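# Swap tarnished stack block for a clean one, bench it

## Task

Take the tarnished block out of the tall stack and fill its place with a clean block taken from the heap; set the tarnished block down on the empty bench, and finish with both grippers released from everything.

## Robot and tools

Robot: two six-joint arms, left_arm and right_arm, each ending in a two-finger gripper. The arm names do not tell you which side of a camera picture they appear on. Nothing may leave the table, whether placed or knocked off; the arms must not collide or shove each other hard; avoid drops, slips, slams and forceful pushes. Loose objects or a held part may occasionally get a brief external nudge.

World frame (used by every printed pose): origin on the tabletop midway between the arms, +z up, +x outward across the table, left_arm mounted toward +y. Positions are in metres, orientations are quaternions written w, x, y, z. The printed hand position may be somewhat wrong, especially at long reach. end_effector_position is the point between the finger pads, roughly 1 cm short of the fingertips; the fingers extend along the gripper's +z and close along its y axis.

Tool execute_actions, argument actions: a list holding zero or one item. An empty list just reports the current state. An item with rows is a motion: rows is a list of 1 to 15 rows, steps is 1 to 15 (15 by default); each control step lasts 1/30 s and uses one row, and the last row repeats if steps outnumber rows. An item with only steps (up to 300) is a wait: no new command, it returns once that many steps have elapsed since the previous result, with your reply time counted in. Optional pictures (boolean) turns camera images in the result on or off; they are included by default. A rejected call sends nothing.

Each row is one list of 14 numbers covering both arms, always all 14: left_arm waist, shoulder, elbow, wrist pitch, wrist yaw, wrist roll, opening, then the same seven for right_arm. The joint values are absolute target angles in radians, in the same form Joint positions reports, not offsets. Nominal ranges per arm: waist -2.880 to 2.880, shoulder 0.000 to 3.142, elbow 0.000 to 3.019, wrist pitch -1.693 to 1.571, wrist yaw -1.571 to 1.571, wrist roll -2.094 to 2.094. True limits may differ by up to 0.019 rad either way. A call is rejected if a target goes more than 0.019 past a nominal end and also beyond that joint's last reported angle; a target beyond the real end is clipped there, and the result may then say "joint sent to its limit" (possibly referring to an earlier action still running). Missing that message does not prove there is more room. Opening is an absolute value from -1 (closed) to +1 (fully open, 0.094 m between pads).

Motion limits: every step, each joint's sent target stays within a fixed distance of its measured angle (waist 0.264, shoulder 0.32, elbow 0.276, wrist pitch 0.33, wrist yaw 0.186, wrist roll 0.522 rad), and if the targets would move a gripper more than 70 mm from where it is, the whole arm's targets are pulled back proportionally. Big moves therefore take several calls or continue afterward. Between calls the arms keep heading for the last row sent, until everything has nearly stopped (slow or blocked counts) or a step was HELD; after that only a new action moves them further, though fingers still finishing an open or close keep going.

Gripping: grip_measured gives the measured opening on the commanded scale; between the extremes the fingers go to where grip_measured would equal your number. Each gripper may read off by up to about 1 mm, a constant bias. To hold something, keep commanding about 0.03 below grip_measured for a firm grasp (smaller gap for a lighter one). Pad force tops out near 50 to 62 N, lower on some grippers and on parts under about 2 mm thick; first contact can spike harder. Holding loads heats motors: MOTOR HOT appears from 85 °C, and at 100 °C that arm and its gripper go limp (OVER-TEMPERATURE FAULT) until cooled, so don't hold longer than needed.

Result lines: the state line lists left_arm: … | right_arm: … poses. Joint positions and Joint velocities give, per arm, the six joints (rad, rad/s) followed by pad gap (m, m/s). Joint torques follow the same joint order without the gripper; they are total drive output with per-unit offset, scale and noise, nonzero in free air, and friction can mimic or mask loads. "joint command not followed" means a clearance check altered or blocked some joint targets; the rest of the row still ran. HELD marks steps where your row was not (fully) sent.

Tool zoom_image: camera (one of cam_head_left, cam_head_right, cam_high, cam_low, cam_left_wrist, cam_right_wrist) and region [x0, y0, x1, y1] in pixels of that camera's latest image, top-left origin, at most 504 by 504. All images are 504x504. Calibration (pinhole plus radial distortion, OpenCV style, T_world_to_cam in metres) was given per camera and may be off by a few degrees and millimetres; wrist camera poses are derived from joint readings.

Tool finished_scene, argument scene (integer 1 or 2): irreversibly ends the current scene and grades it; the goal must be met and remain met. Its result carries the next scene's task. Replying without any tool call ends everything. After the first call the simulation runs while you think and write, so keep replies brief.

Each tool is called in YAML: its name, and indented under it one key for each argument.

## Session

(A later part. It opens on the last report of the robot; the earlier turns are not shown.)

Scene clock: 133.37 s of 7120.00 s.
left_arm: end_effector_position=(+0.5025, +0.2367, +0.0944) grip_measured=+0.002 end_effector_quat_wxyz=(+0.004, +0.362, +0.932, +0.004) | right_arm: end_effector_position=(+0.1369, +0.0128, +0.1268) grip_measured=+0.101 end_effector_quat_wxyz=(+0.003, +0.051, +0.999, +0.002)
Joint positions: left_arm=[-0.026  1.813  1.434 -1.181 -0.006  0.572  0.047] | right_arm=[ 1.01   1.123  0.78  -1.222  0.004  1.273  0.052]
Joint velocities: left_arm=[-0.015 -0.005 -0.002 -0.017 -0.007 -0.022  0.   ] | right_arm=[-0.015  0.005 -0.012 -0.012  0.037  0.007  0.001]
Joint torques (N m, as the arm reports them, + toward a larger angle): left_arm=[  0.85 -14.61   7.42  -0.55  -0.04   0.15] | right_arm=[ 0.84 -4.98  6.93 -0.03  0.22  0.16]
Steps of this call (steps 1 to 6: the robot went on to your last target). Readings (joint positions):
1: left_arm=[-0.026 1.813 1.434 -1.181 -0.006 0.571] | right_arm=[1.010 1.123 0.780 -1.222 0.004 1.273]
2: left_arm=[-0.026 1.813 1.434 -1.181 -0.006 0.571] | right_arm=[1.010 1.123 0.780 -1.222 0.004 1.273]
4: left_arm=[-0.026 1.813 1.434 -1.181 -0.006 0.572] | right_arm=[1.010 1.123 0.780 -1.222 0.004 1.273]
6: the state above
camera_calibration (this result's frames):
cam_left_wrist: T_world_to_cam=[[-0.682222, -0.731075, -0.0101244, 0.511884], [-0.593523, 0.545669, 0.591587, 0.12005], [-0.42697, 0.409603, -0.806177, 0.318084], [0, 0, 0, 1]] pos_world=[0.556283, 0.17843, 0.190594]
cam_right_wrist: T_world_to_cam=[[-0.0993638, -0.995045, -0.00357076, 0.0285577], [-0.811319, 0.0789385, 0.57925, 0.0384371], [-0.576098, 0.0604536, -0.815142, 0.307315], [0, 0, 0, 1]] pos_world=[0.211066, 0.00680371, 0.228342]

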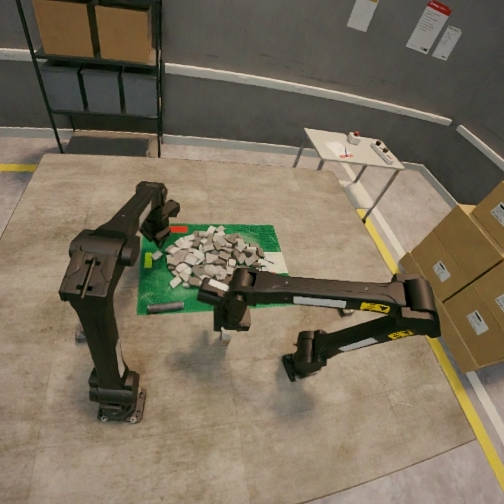

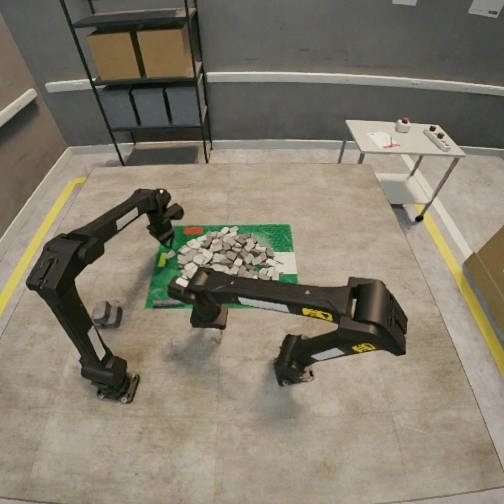

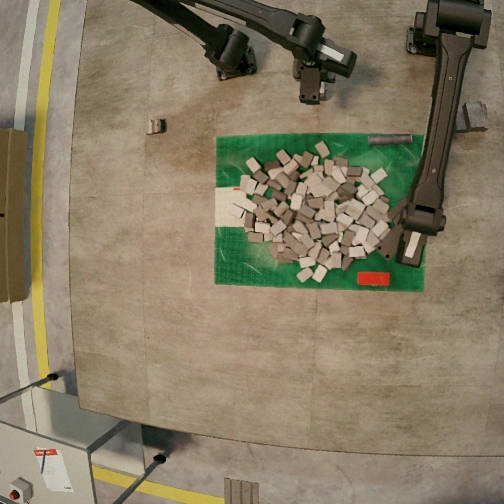

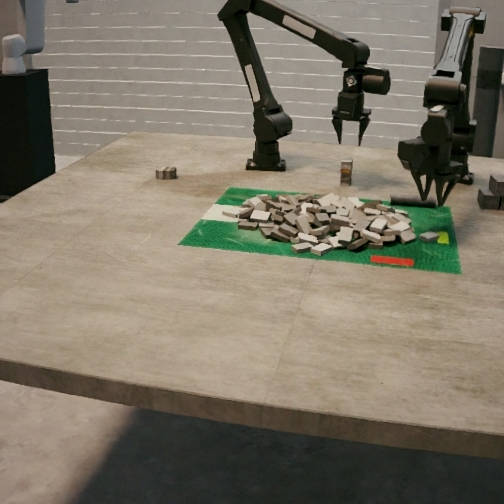

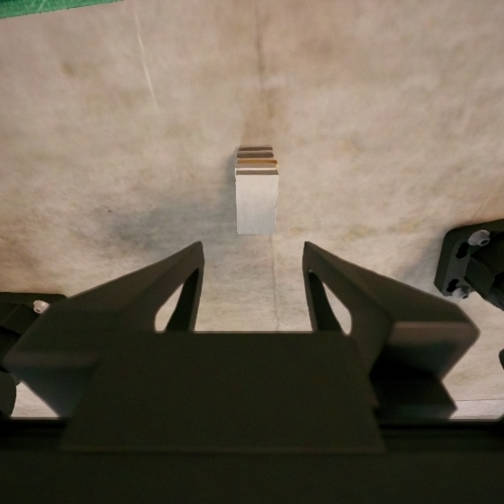

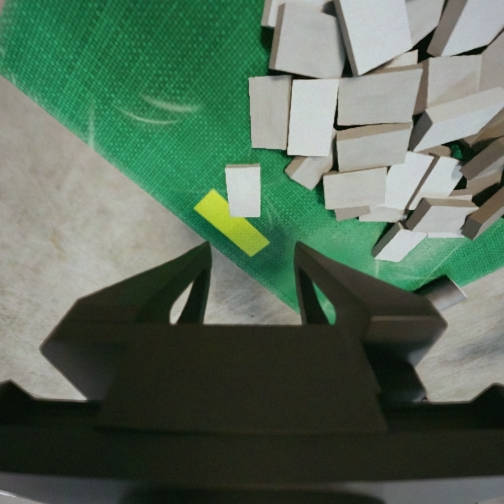

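execute_actions:
  actions:
    - {"rows": [ [-0.0169,1.813,1.43,-1.187,-0.0079,0.5847,0, 1.0187,1.120,0.764,-1.227,0.0079,1.2807,0.1], [-0.0166,1.816,1.43,-1.184,-0.0077,0.5838,0, 1.0180,1.125,0.764,-1.223,0.0076,1.2798,0.1], [-0.0161,1.819,1.43,-1.181,-0.0073,0.5823,0, 1.0168,1.130,0.764,-1.219,0.0072,1.2783,0.1], [-0.0155,1.822,1.43,-1.178,-0.0068,0.5803,0, 1.0151,1.133,0.764,-1.215,0.0066,1.2762,0.1], [-0.0147,1.8222,1.4299,-1.1777,-0.0062,0.5779,0, 1.0130,1.1332,0.7638,-1.2146,0.0059,1.2737,0.1], [-0.0138,1.8229,1.4296,-1.1768,-0.0055,0.575,0, 1.0106,1.1338,0.7630,-1.2132,0.005,1.2708,0.1], [-0.0127,1.8239,1.4291,-1.1753,-0.0047,0.5718,0, 1.0080,1.1349,0.7618,-1.2110,0.0041,1.2675,0.1], [-0.0116,1.8254,1.4284,-1.1732,-0.0039,0.5685,0, 1.0052,1.1363,0.7600,-1.2079,0.003,1.2641,0.1], [-0.0105,1.8272,1.4275,-1.1705,-0.003,0.565,0, 1.0023,1.1381,0.7579,-1.2040,0.002,1.2605,0.1], [-0.0094,1.8295,1.4264,-1.1673,-0.0021,0.5615,0, 0.9993,1.1403,0.7552,-1.1993,0.001,1.2569,0.1], [-0.0083,1.8321,1.4251,-1.1635,-0.0013,0.5582,0, 0.9965,1.1429,0.7522,-1.1938,0,1.2535,0.1], [-0.0073,1.8351,1.4237,-1.1593,-0.0005,0.555,0, 0.9939,1.1458,0.7487,-1.1876,-0.001,1.2503,0.1], [-0.0063,1.8384,1.4221,-1.1546,0.0002,0.5521,0, 0.9915,1.1490,0.7448,-1.1807,-0.0019,1.2473,0.1], [-0.0055,1.8420,1.4204,-1.1494,0.0008,0.5497,0, 0.9894,1.1525,0.7406,-1.1732,-0.0026,1.2448,0.1], [-0.0049,1.8459,1.4185,-1.1439,0.0013,0.5477,0, 0.9877,1.1562,0.7361,-1.1651,-0.0032,1.2427,0.1] ], "steps": 15}
  pictures: false

execute_actions:
  actions:
    - {"rows": [ [-0.0044,1.8500,1.4165,-1.1380,0.0017,0.5462,0, 0.9865,1.1603,0.7313,-1.1565,-0.0036,1.2412,0.1], [-0.0041,1.8543,1.4144,-1.1318,0.0019,0.5453,0, 0.9858,1.1645,0.7262,-1.1474,-0.0039,1.2403,0.1], [-0.004,1.8588,1.4122,-1.1254,0.002,0.545,0, 0.9855,1.1689,0.7209,-1.1380,-0.004,1.24,0.1], [-0.004,1.8635,1.4100,-1.1187,0.002,0.545,0, 0.9855,1.1734,0.7155,-1.1283,-0.004,1.24,0.1], [-0.004,1.8683,1.4077,-1.1119,0.002,0.545,0, 0.9855,1.1780,0.7099,-1.1183,-0.004,1.24,0.1], [-0.004,1.8731,1.4054,-1.1050,0.002,0.545,0, 0.9855,1.1827,0.7042,-1.1082,-0.004,1.24,0.1], [-0.004,1.8780,1.4030,-1.0980,0.002,0.545,0, 0.9855,1.1875,0.6985,-1.0980,-0.004,1.24,0.1], [-0.004,1.8829,1.4006,-1.0910,0.002,0.545,0, 0.9855,1.1923,0.6928,-1.0878,-0.004,1.24,0.1], [-0.004,1.8877,1.3983,-1.0841,0.002,0.545,0, 0.9855,1.1970,0.6871,-1.0777,-0.004,1.24,0.1], [-0.004,1.8925,1.3960,-1.0773,0.002,0.545,0, 0.9855,1.2016,0.6815,-1.0677,-0.004,1.24,0.1], [-0.004,1.8972,1.3938,-1.0706,0.002,0.545,0, 0.9855,1.2061,0.6761,-1.0580,-0.004,1.24,0.1], [-0.004,1.9017,1.3916,-1.0642,0.002,0.545,0, 0.9855,1.2105,0.6708,-1.0486,-0.004,1.24,0.1], [-0.004,1.9060,1.3895,-1.0580,0.002,0.545,0, 0.9855,1.2148,0.6658,-1.0395,-0.004,1.24,0.1], [-0.004,1.9101,1.3875,-1.0521,0.002,0.545,0, 0.9855,1.2188,0.6609,-1.0309,-0.004,1.24,0.1], [-0.004,1.9140,1.3856,-1.0466,0.002,0.545,0, 0.9855,1.2225,0.6564,-1.0228,-0.004,1.24,0.1] ], "steps": 15}
  pictures: false

execute_actions:
  actions:
    - {"rows": [ [-0.004,1.9176,1.3839,-1.0414,0.002,0.545,0, 0.9855,1.2260,0.6522,-1.0153,-0.004,1.24,0.1], [-0.004,1.9209,1.3823,-1.0367,0.002,0.545,0, 0.9855,1.2292,0.6483,-1.0084,-0.004,1.24,0.1], [-0.004,1.9239,1.3809,-1.0325,0.002,0.545,0, 0.9855,1.2321,0.6448,-1.0022,-0.004,1.24,0.1], [-0.004,1.9265,1.3796,-1.0287,0.002,0.545,0, 0.9855,1.2347,0.6418,-0.9967,-0.004,1.24,0.1], [-0.004,1.9288,1.3785,-1.0255,0.002,0.545,0, 0.9855,1.2369,0.6391,-0.9920,-0.004,1.24,0.1], [-0.004,1.9306,1.3776,-1.0228,0.002,0.545,0, 0.9855,1.2387,0.6370,-0.9881,-0.004,1.24,0.1], [-0.004,1.9321,1.3769,-1.0207,0.002,0.545,0, 0.9855,1.2401,0.6352,-0.9850,-0.004,1.24,0.1], [-0.004,1.9331,1.3764,-1.0192,0.002,0.545,0, 0.9855,1.2412,0.6340,-0.9828,-0.004,1.24,0.1], [-0.004,1.9338,1.3761,-1.0183,0.002,0.545,0, 0.9855,1.2418,0.6332,-0.9814,-0.004,1.24,0.1], [-0.004,1.9340,1.3760,-1.0180,0.002,0.545,0, 0.9855,1.2420,0.6330,-0.9810,-0.004,1.24,0.1] ], "steps": 15}

Scene clock: 180.20 s of 7120.00 s.
left_arm: end_effector_position=(+0.5042, +0.2377, +0.0916) grip_measured=+0.002 end_effector_quat_wxyz=(+0.009, +0.358, +0.934, +0.003) | right_arm: end_effector_position=(+0.1384, +0.0134, +0.1192) grip_measured=+0.101 end_effector_quat_wxyz=(+0.003, +0.047, +0.999, +0.007)
Joint positions: left_arm=[-0.023  1.814  1.427 -1.164 -0.002  0.567  0.047] | right_arm=[ 1.004  1.129  0.762 -1.189  0.001  1.26   0.052]
Joint velocities: left_arm=[ 0.024  0.044 -0.046  0.129 -0.022 -0.022  0.   ] | right_arm=[-0.063  0.073 -0.125  0.232  0.007 -0.125 -0.   ]
Joint torques (N m, as the arm reports them, + toward a larger angle): left_arm=[  1.14 -12.48   7.27   0.27   0.1   -0.14] | right_arm=[-1.24 -2.92  6.64  0.57 -0.17 -0.02]
Steps of this call (steps 1 to 15: the robot went on to your last target; steps 16 to 90: nothing new was sent; then 43.33 s passed at rest; steps 91 to 105: all 15 steps of this action). Readings (joint positions):
91: left_arm=[-0.026 1.813 1.434 -1.181 -0.006 0.573] | right_arm=[1.010 1.123 0.780 -1.222 0.004 1.273]
92: left_arm=[-0.026 1.813 1.434 -1.181 -0.006 0.573] | right_arm=[1.010 1.123 0.780 -1.222 0.004 1.273]
94: left_arm=[-0.026 1.813 1.434 -1.181 -0.006 0.573] | right_arm=[1.010 1.123 0.780 -1.222 0.004 1.273]
98: left_arm=[-0.026 1.813 1.434 -1.181 -0.006 0.573] | right_arm=[1.010 1.123 0.780 -1.221 0.004 1.273]
105: the state above

Scene clock: 180.70 s of 7120.00 s.
left_arm: end_effector_position=(+0.5091, +0.2399, +0.0423) grip_measured=+0.002 end_effector_quat_wxyz=(+0.003, +0.351, +0.937, +0.001) | right_arm: end_effector_position=(+0.1396, +0.0107, +0.0726) grip_measured=+0.101 end_effector_quat_wxyz=(+0.000, +0.046, +0.999, +0.000)
Joint positions: left_arm=[-0.017  1.886  1.392 -1.069 -0.     0.558  0.047] | right_arm=[ 0.996  1.199  0.68  -1.05   0.     1.248  0.052]
Joint velocities: left_arm=[ 0.005  0.132 -0.066  0.193  0.007  0.007 -0.001] | right_arm=[-0.005  0.093 -0.144  0.266 -0.022  0.007  0.001]
Joint torques (N m, as the arm reports them, + toward a larger angle): left_arm=[  0.95 -13.97   7.11   0.19   0.1   -0.15] | right_arm=[-0.81 -3.34  6.34  0.6  -0.16  0.  ]
Steps of this call (steps 1 to 15: all 15 steps of this action). Readings (joint positions):
1: left_arm=[-0.021 1.815 1.425 -1.160 -0.001 0.565] | right_arm=[1.002 1.132 0.758 -1.182 0.001 1.258]
2: left_arm=[-0.020 1.818 1.423 -1.154 -0.001 0.564] | right_arm=[1.000 1.136 0.753 -1.174 0.001 1.256]
4: left_arm=[-0.018 1.824 1.420 -1.142 -0.000 0.562] | right_arm=[0.997 1.146 0.742 -1.157 0.001 1.253]
8: left_arm=[-0.017 1.844 1.411 -1.115 -0.000 0.559] | right_arm=[0.996 1.167 0.719 -1.118 0.000 1.250]
15: the state above

Scene clock: 181.20 s of 7120.00 s.
left_arm: end_effector_position=(+0.5111, +0.2396, +0.0244) grip_measured=+0.002 end_effector_quat_wxyz=(+0.004, +0.350, +0.937, +0.001) | right_arm: end_effector_position=(+0.1389, +0.0093, +0.0552) grip_measured=+0.101 end_effector_quat_wxyz=(+0.000, +0.045, +0.999, +0.000)
Joint positions: left_arm=[-0.017  1.913  1.38  -1.029 -0.     0.557  0.047] | right_arm=[ 0.996  1.226  0.648 -0.992  0.     1.247  0.052]
Joint velocities: left_arm=[-0.005  0.015  0.002 -0.012 -0.066  0.051 -0.001] | right_arm=[-0.005 -0.005 -0.002  0.012  0.022 -0.066  0.   ]
Joint torques (N m, as the arm reports them, + toward a larger angle): left_arm=[  1.24 -13.84   6.95   0.21   0.09  -0.17] | right_arm=[-0.84 -4.    6.06  0.43 -0.15 -0.04]
Steps of this call (steps 1 to 15: all 15 steps of this action). Readings (joint positions):
1: left_arm=[-0.017 1.891 1.390 -1.064 -0.000 0.558] | right_arm=[0.996 1.204 0.675 -1.042 0.000 1.248]
2: left_arm=[-0.017 1.895 1.388 -1.058 -0.000 0.557] | right_arm=[0.996 1.207 0.671 -1.034 0.000 1.248]
4: left_arm=[-0.017 1.903 1.384 -1.049 -0.000 0.557] | right_arm=[0.996 1.214 0.663 -1.020 0.000 1.248]
8: left_arm=[-0.017 1.911 1.380 -1.035 -0.000 0.557] | right_arm=[0.996 1.223 0.652 -1.000 0.000 1.247]
15: the state above
camera_calibration (this result's frames):
cam_left_wrist: T_world_to_cam=[[-0.664223, -0.747518, -0.00493149, 0.513741], [-0.605511, 0.534148, 0.589951, 0.173914], [-0.438365, 0.394845, -0.807424, 0.273522], [0, 0, 0, 1]] pos_world=[0.566447, 0.183136, 0.120781]
cam_right_wrist: T_world_to_cam=[[-0.0875877, -0.996157, 0.0000498675, 0.0231882], [-0.80906, 0.0711663, 0.583401, 0.081409], [-0.581163, 0.0510584, -0.812184, 0.250952], [0, 0, 0, 1]] pos_world=[0.21374, 0.00449227, 0.156324]

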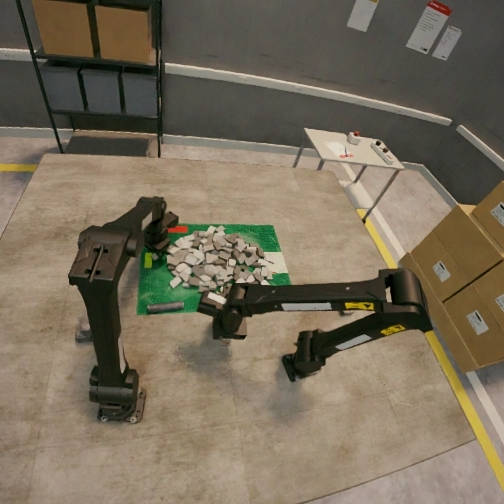

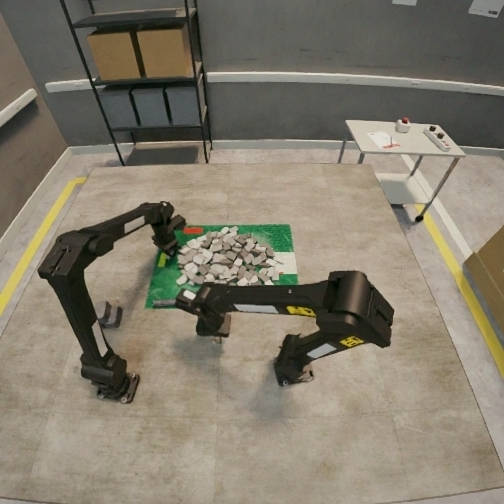

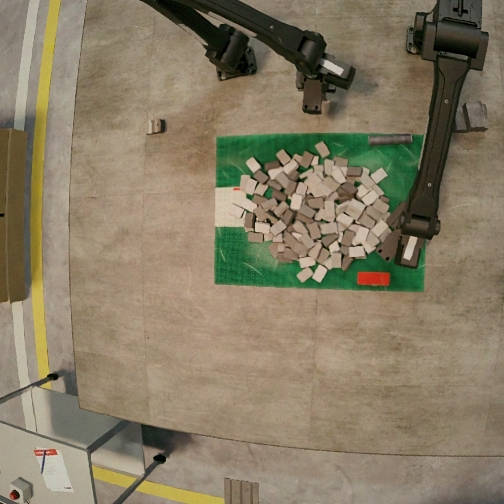

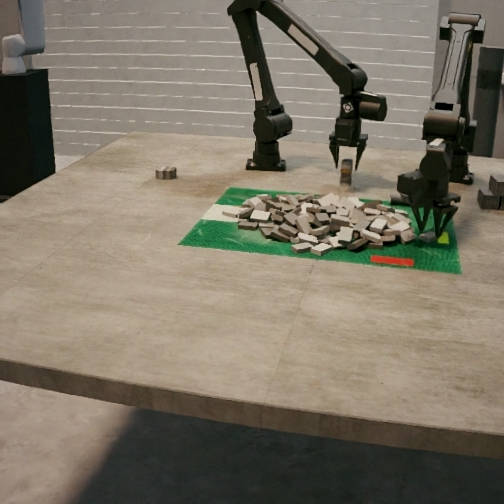

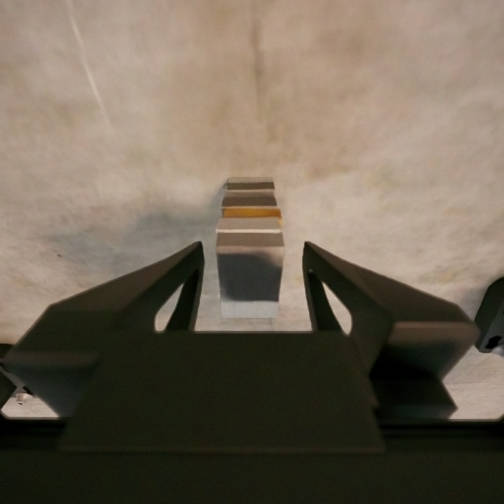

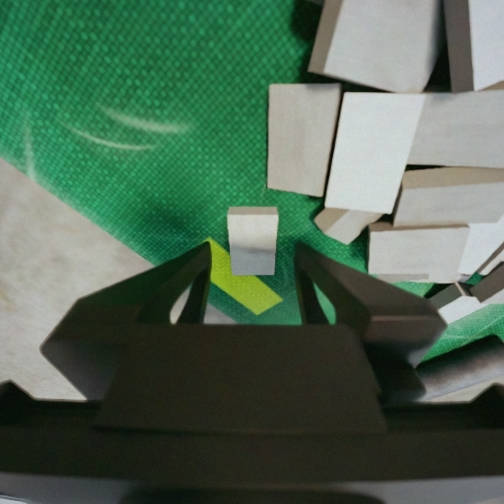

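zoom_image:
  camera: "cam_left_wrist"
  region: [178, 170, 328, 330]

zoom_image:
  camera: "cam_left_wrist"
  region: [210, 172, 290, 252]

zoom_image:
  camera: "cam_right_wrist"
  region: [198, 190, 308, 300]

zoom_image:
  camera: "cam_low"
  region: [322, 145, 372, 192]

zoom_image:
  camera: "cam_low"
  region: [400, 205, 465, 255]

Region (178, 170, 328, 330) of cam_left_wrist's 504x504 image, scaled by 3.150, with more detail than that image has; it fills the left 472 columns of this view, and the rest is white.

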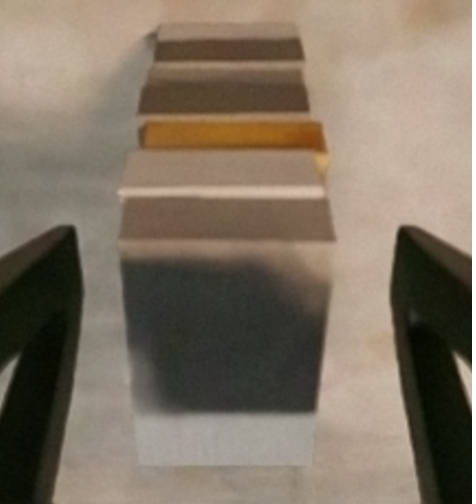

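Region (210, 172, 290, 252) of cam_left_wrist's 504x504 image, scaled by 6.300, with more detail than that image has.

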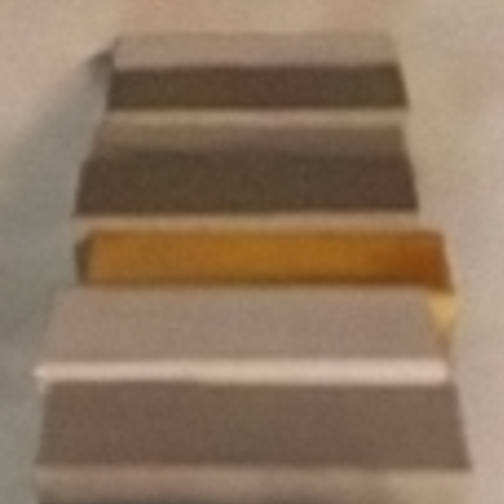

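Region (198, 190, 308, 300) of cam_right_wrist's 504x504 image, scaled by 4.582, with more detail than that image has.

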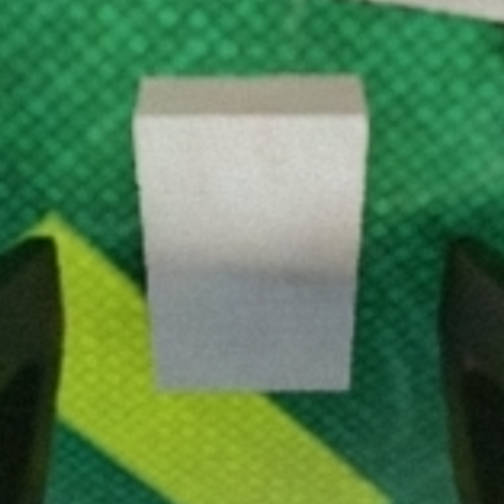

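Region (322, 145, 372, 192) of cam_low's 504x504 image, scaled by 10.080, with more detail than that image has; it fills the top 474 rows of this view, and the rest is white.

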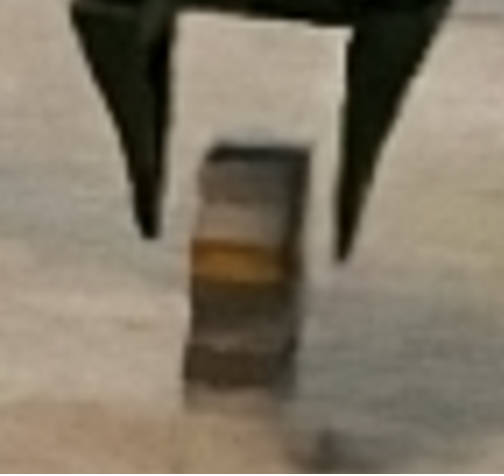

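Region (400, 205, 465, 255) of cam_low's 504x504 image, scaled by 7.754, with more detail than that image has; it fills the top 388 rows of this view, and the rest is white.

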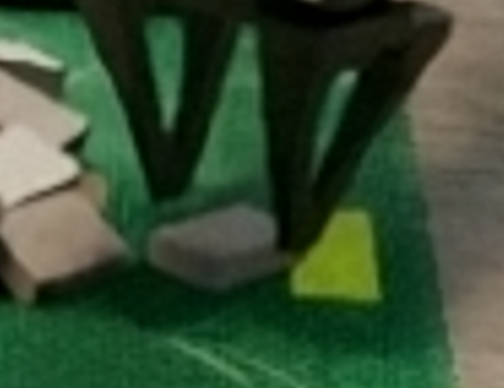

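execute_actions:
  actions:
    - {"rows": [ [-0.005,1.9342,1.376,-1.0179,0.002,0.546,0, 0.9865,1.2422,0.633,-0.9808,-0.0035,1.241,0.1], [-0.006,1.9349,1.377,-1.0176,0.0015,0.547,0, 0.9875,1.2430,0.634,-0.9800,-0.003,1.242,0.1], [-0.007,1.9360,1.378,-1.0170,0.001,0.548,0, 0.9885,1.2441,0.635,-0.9789,-0.0025,1.243,0.1], [-0.008,1.9374,1.379,-1.0163,0.0005,0.549,0, 0.9895,1.2455,0.636,-0.9775,-0.002,1.244,0.1], [-0.009,1.9391,1.380,-1.0155,0,0.550,0, 0.9905,1.2470,0.637,-0.9760,-0.0015,1.245,0.08], [-0.010,1.9410,1.381,-1.0145,0,0.551,0, 0.9915,1.2485,0.638,-0.9745,-0.001,1.246,0.04], [-0.011,1.9430,1.382,-1.0135,0,0.552,0, 0.9925,1.2499,0.639,-0.9731,-0.0005,1.247,-0.01], [-0.012,1.9450,1.383,-1.0125,0,0.553,0, 0.9935,1.2510,0.640,-0.9720,0,1.247,-0.07], [-0.013,1.9469,1.384,-1.0115,0,0.554,-0.02, 0.9945,1.2518,0.641,-0.9712,0,1.247,-0.13], [-0.014,1.9486,1.385,-1.0107,0,0.555,-0.05, 0.995,1.2520,0.642,-0.9710,0,1.247,-0.19], [-0.015,1.9500,1.386,-1.0100,0,0.556,-0.09, 0.995,1.2520,0.643,-0.9710,0,1.247,-0.24], [-0.016,1.9511,1.387,-1.0094,0,0.557,-0.13, 0.995,1.2520,0.644,-0.9710,0,1.247,-0.28], [-0.017,1.9518,1.388,-1.0091,0,0.557,-0.17, 0.995,1.2520,0.645,-0.9710,0,1.247,-0.31], [-0.017,1.9520,1.389,-1.0090,0,0.557,-0.21, 0.995,1.2520,0.646,-0.9710,0,1.247,-0.335], [-0.017,1.9520,1.390,-1.0090,0,0.557,-0.25, 0.995,1.2520,0.647,-0.9710,0,1.247,-0.352] ], "steps": 15}
  pictures: false

execute_actions:
  actions:
    - {"rows": [ [-0.017,1.952,1.39,-1.009,0,0.557,-0.285, 0.995,1.252,0.648,-0.973,0,1.247,-0.365], [-0.017,1.952,1.39,-1.009,0,0.557,-0.315, 0.995,1.252,0.649,-0.975,0,1.247,-0.376], [-0.017,1.952,1.39,-1.009,0,0.557,-0.34, 0.995,1.252,0.650,-0.977,0,1.247,-0.386], [-0.017,1.952,1.39,-1.011,0,0.557,-0.36, 0.995,1.252,0.651,-0.979,0,1.247,-0.395], [-0.017,1.952,1.39,-1.013,0,0.557,-0.377, 0.995,1.252,0.652,-0.981,0,1.247,-0.403], [-0.017,1.952,1.39,-1.015,0,0.557,-0.391, 0.995,1.252,0.652,-0.981,0,1.247,-0.411], [-0.017,1.952,1.39,-1.017,0,0.557,-0.403, 0.995,1.251,0.652,-0.981,0,1.247,-0.419], [-0.017,1.952,1.39,-1.019,0,0.557,-0.413, 0.995,1.249,0.652,-0.981,0,1.247,-0.426], [-0.017,1.950,1.39,-1.019,0,0.557,-0.422, 0.995,1.247,0.652,-0.981,0,1.247,-0.433], [-0.017,1.946,1.39,-1.019,0,0.557,-0.430, 0.995,1.244,0.652,-0.981,0,1.247,-0.440], [-0.017,1.942,1.39,-1.019,0,0.557,-0.438, 0.995,1.241,0.652,-0.981,0,1.247,-0.447], [-0.017,1.938,1.39,-1.019,0,0.557,-0.446, 0.995,1.238,0.652,-0.981,0,1.247,-0.454], [-0.017,1.934,1.39,-1.019,0,0.557,-0.454, 0.995,1.236,0.652,-0.981,0,1.247,-0.460], [-0.017,1.930,1.39,-1.019,0,0.557,-0.460, 0.995,1.234,0.652,-0.981,0,1.247,-0.465], [-0.017,1.927,1.39,-1.019,0,0.557,-0.465, 0.995,1.233,0.652,-0.981,0,1.247,-0.465] ], "steps": 15}
  pictures: false

execute_actions:
  actions:
    - {"steps": 4}

Scene clock: 219.43 s of 7120.00 s.
left_arm: end_effector_position=(+0.5116, +0.2395, +0.0172) grip_measured=-0.229 end_effector_quat_wxyz=(+0.002, +0.350, +0.937, +0.000) | right_arm: end_effector_position=(+0.1396, +0.0109, +0.0529) grip_measured=-0.341 end_effector_quat_wxyz=(+0.000, +0.045, +0.999, +0.001)
Joint positions: left_arm=[-0.017  1.927  1.38  -1.02  -0.     0.557  0.036] | right_arm=[ 0.996  1.235  0.648 -0.982  0.     1.247  0.031]
Joint velocities: left_arm=[-0.005  0.054  0.012  0.002 -0.007  0.022 -0.039] | right_arm=[-0.005  0.005  0.007 -0.002  0.022 -0.066 -0.018]
Joint torques (N m, as the arm reports them, + toward a larger angle): left_arm=[  0.1  -13.84   7.85   0.18   0.02   0.  ] | right_arm=[ 0.01 -3.38  6.97  0.61  0.02  0.05]
Steps of this call (steps 1 to 15: the robot went on to your last target; steps 16 to 90: nothing new was sent; then 34.73 s passed at rest; steps 91 to 105: all 15 steps of this action). Readings (joint positions):
91: left_arm=[-0.017 1.913 1.380 -1.029 -0.000 0.557] | right_arm=[0.996 1.226 0.648 -0.992 0.000 1.247]
92: left_arm=[-0.017 1.913 1.380 -1.029 -0.000 0.557] | right_arm=[0.996 1.226 0.648 -0.992 0.000 1.247]
94: left_arm=[-0.017 1.913 1.380 -1.029 -0.000 0.557] | right_arm=[0.996 1.226 0.648 -0.990 0.000 1.247]
98: left_arm=[-0.017 1.914 1.380 -1.025 -0.000 0.557] | right_arm=[0.996 1.230 0.648 -0.985 0.000 1.247]
105: the state above

Scene clock: 219.93 s of 7120.00 s.
left_arm: end_effector_position=(+0.5113, +0.2395, +0.0152) grip_measured=-0.451 end_effector_quat_wxyz=(-0.000, +0.350, +0.937, +0.000) | right_arm: end_effector_position=(+0.1396, +0.0109, +0.0529) grip_measured=-0.454 end_effector_quat_wxyz=(+0.000, +0.045, +0.999, +0.001)
Joint positions: left_arm=[-0.017  1.93   1.38  -1.02  -0.     0.557  0.026] | right_arm=[ 0.996  1.235  0.648 -0.982  0.     1.247  0.026]
Joint velocities: left_arm=[-0.015 -0.015  0.007 -0.017 -0.037 -0.022 -0.002] | right_arm=[ 0.005  0.005 -0.007 -0.002  0.007  0.007 -0.001]
Joint torques (N m, as the arm reports them, + toward a larger angle): left_arm=[ -0.15 -15.57   7.81  -0.15   0.01   0.  ] | right_arm=[ 0.11 -5.14  7.41  0.29  0.03  0.05]
Steps of this call (steps 1 to 15: all 15 steps of this action). Readings (joint positions):
1: left_arm=[-0.017 1.928 1.380 -1.020 -0.000 0.557] | right_arm=[0.996 1.235 0.648 -0.982 0.000 1.247]
2: left_arm=[-0.017 1.929 1.380 -1.020 -0.000 0.557] | right_arm=[0.996 1.235 0.648 -0.982 0.000 1.247]
4: left_arm=[-0.017 1.930 1.380 -1.020 -0.000 0.557] | right_arm=[0.996 1.235 0.648 -0.982 0.000 1.247]
8: left_arm=[-0.017 1.930 1.380 -1.020 -0.000 0.557] | right_arm=[0.996 1.235 0.648 -0.982 0.000 1.247]
15: the state above

Scene clock: 220.07 s of 7120.00 s.
left_arm: end_effector_position=(+0.5113, +0.2395, +0.0152) grip_measured=-0.452 end_effector_quat_wxyz=(-0.000, +0.350, +0.937, +0.000) | right_arm: end_effector_position=(+0.1396, +0.0109, +0.0529) grip_measured=-0.454 end_effector_quat_wxyz=(+0.000, +0.045, +0.999, +0.001)
Joint positions: left_arm=[-0.017  1.93   1.38  -1.02  -0.     0.557  0.026] | right_arm=[ 0.996  1.235  0.648 -0.982  0.     1.247  0.026]
Joint velocities: left_arm=[-0.005 -0.005 -0.017 -0.007  0.007  0.007 -0.001] | right_arm=[-0.005 -0.005 -0.002 -0.002 -0.051 -0.051  0.002]
Joint torques (N m, as the arm reports them, + toward a larger angle): left_arm=[  0.12 -15.55   7.87  -0.29   0.04  -0.01] | right_arm=[-0.03 -5.09  7.34  0.29  0.02  0.05]
Steps of this call (steps 1 to 4: the robot went on to your last target). Readings (joint positions):
1: left_arm=[-0.017 1.930 1.380 -1.020 -0.000 0.557] | right_arm=[0.996 1.235 0.648 -0.982 0.000 1.247]
2: left_arm=[-0.017 1.930 1.380 -1.020 -0.000 0.557] | right_arm=[0.996 1.235 0.648 -0.982 0.000 1.247]
4: the state above
camera_calibration (this result's frames):
cam_left_wrist: T_world_to_cam=[[-0.664246, -0.747514, -0.00021315, 0.513749], [-0.600374, 0.533326, 0.595915, 0.176939], [-0.445341, 0.395962, -0.803048, 0.26947], [0, 0, 0, 1]] pos_world=[0.567491, 0.182969, 0.111066]
cam_right_wrist: T_world_to_cam=[[-0.0875874, -0.996156, -0.0010342, 0.0249201], [-0.809329, 0.0705552, 0.583103, 0.0832429], [-0.580789, 0.0519095, -0.812398, 0.249403], [0, 0, 0, 1]] pos_world=[0.214404, 0.00600469, 0.154101]

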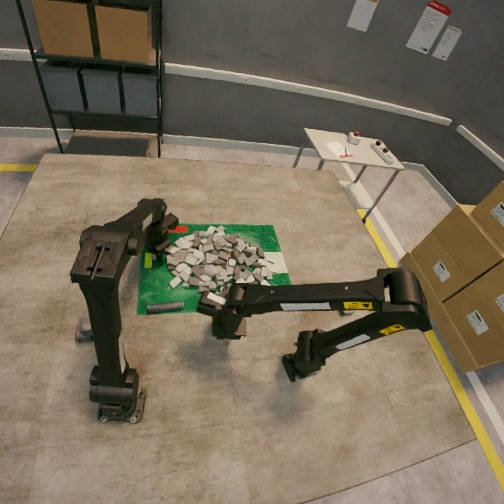

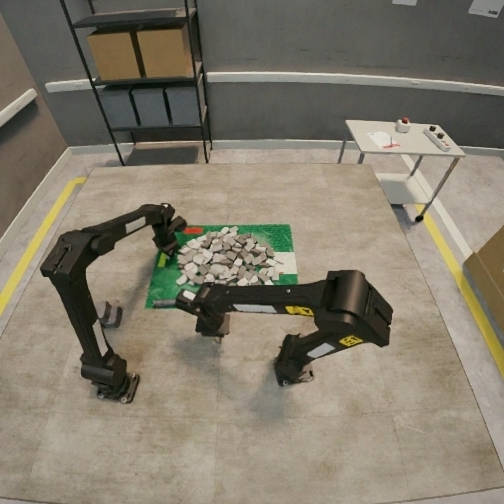

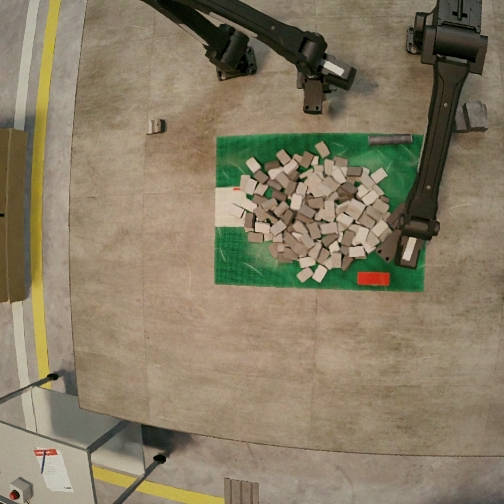

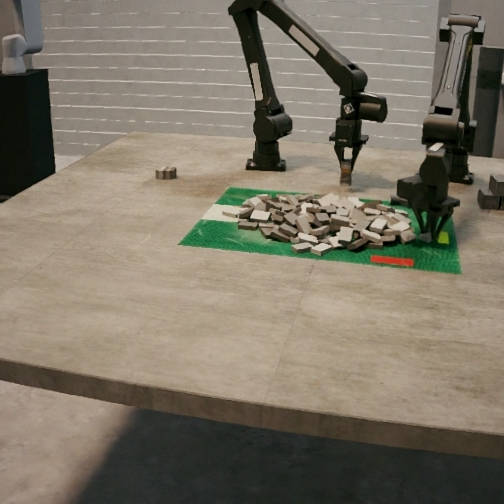

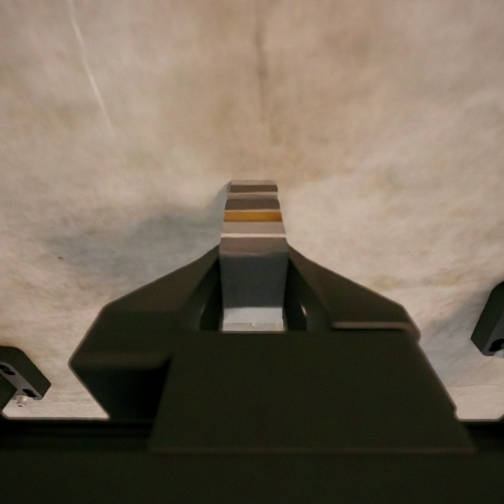

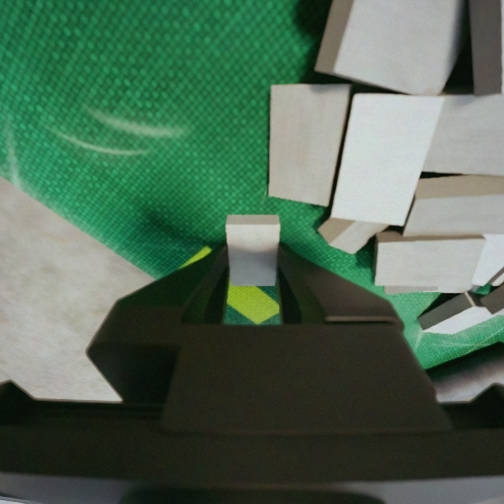

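zoom_image:
  camera: "cam_low"
  region: [322, 145, 372, 192]

zoom_image:
  camera: "cam_left_wrist"
  region: [208, 172, 298, 262]

zoom_image:
  camera: "cam_head_right"
  region: [190, 310, 240, 355]

Region (322, 145, 372, 192) of cam_low's 504x504 image, scaled by 10.080, with more detail than that image has; it fills the top 474 rows of this view, and the rest is white.

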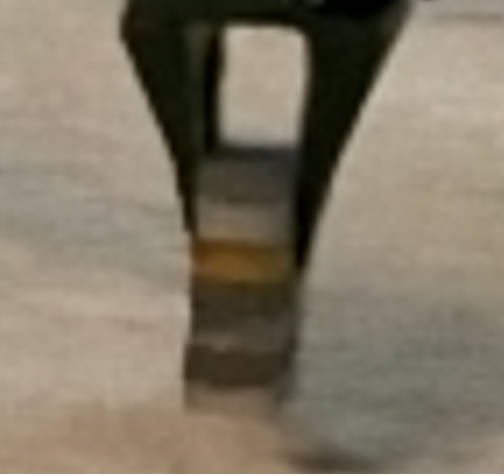

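Region (208, 172, 298, 262) of cam_left_wrist's 504x504 image, scaled by 5.600, with more detail than that image has.

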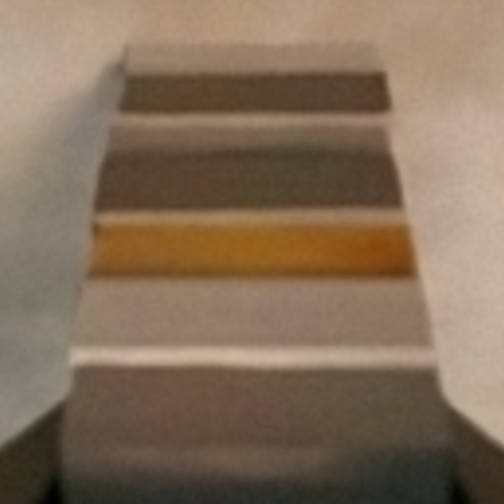

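Region (190, 310, 240, 355) of cam_head_right's 504x504 image, scaled by 10.080, with more detail than that image has; it fills the top 454 rows of this view, and the rest is white.

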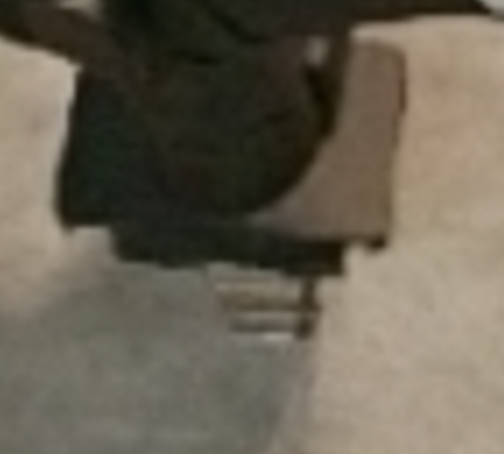

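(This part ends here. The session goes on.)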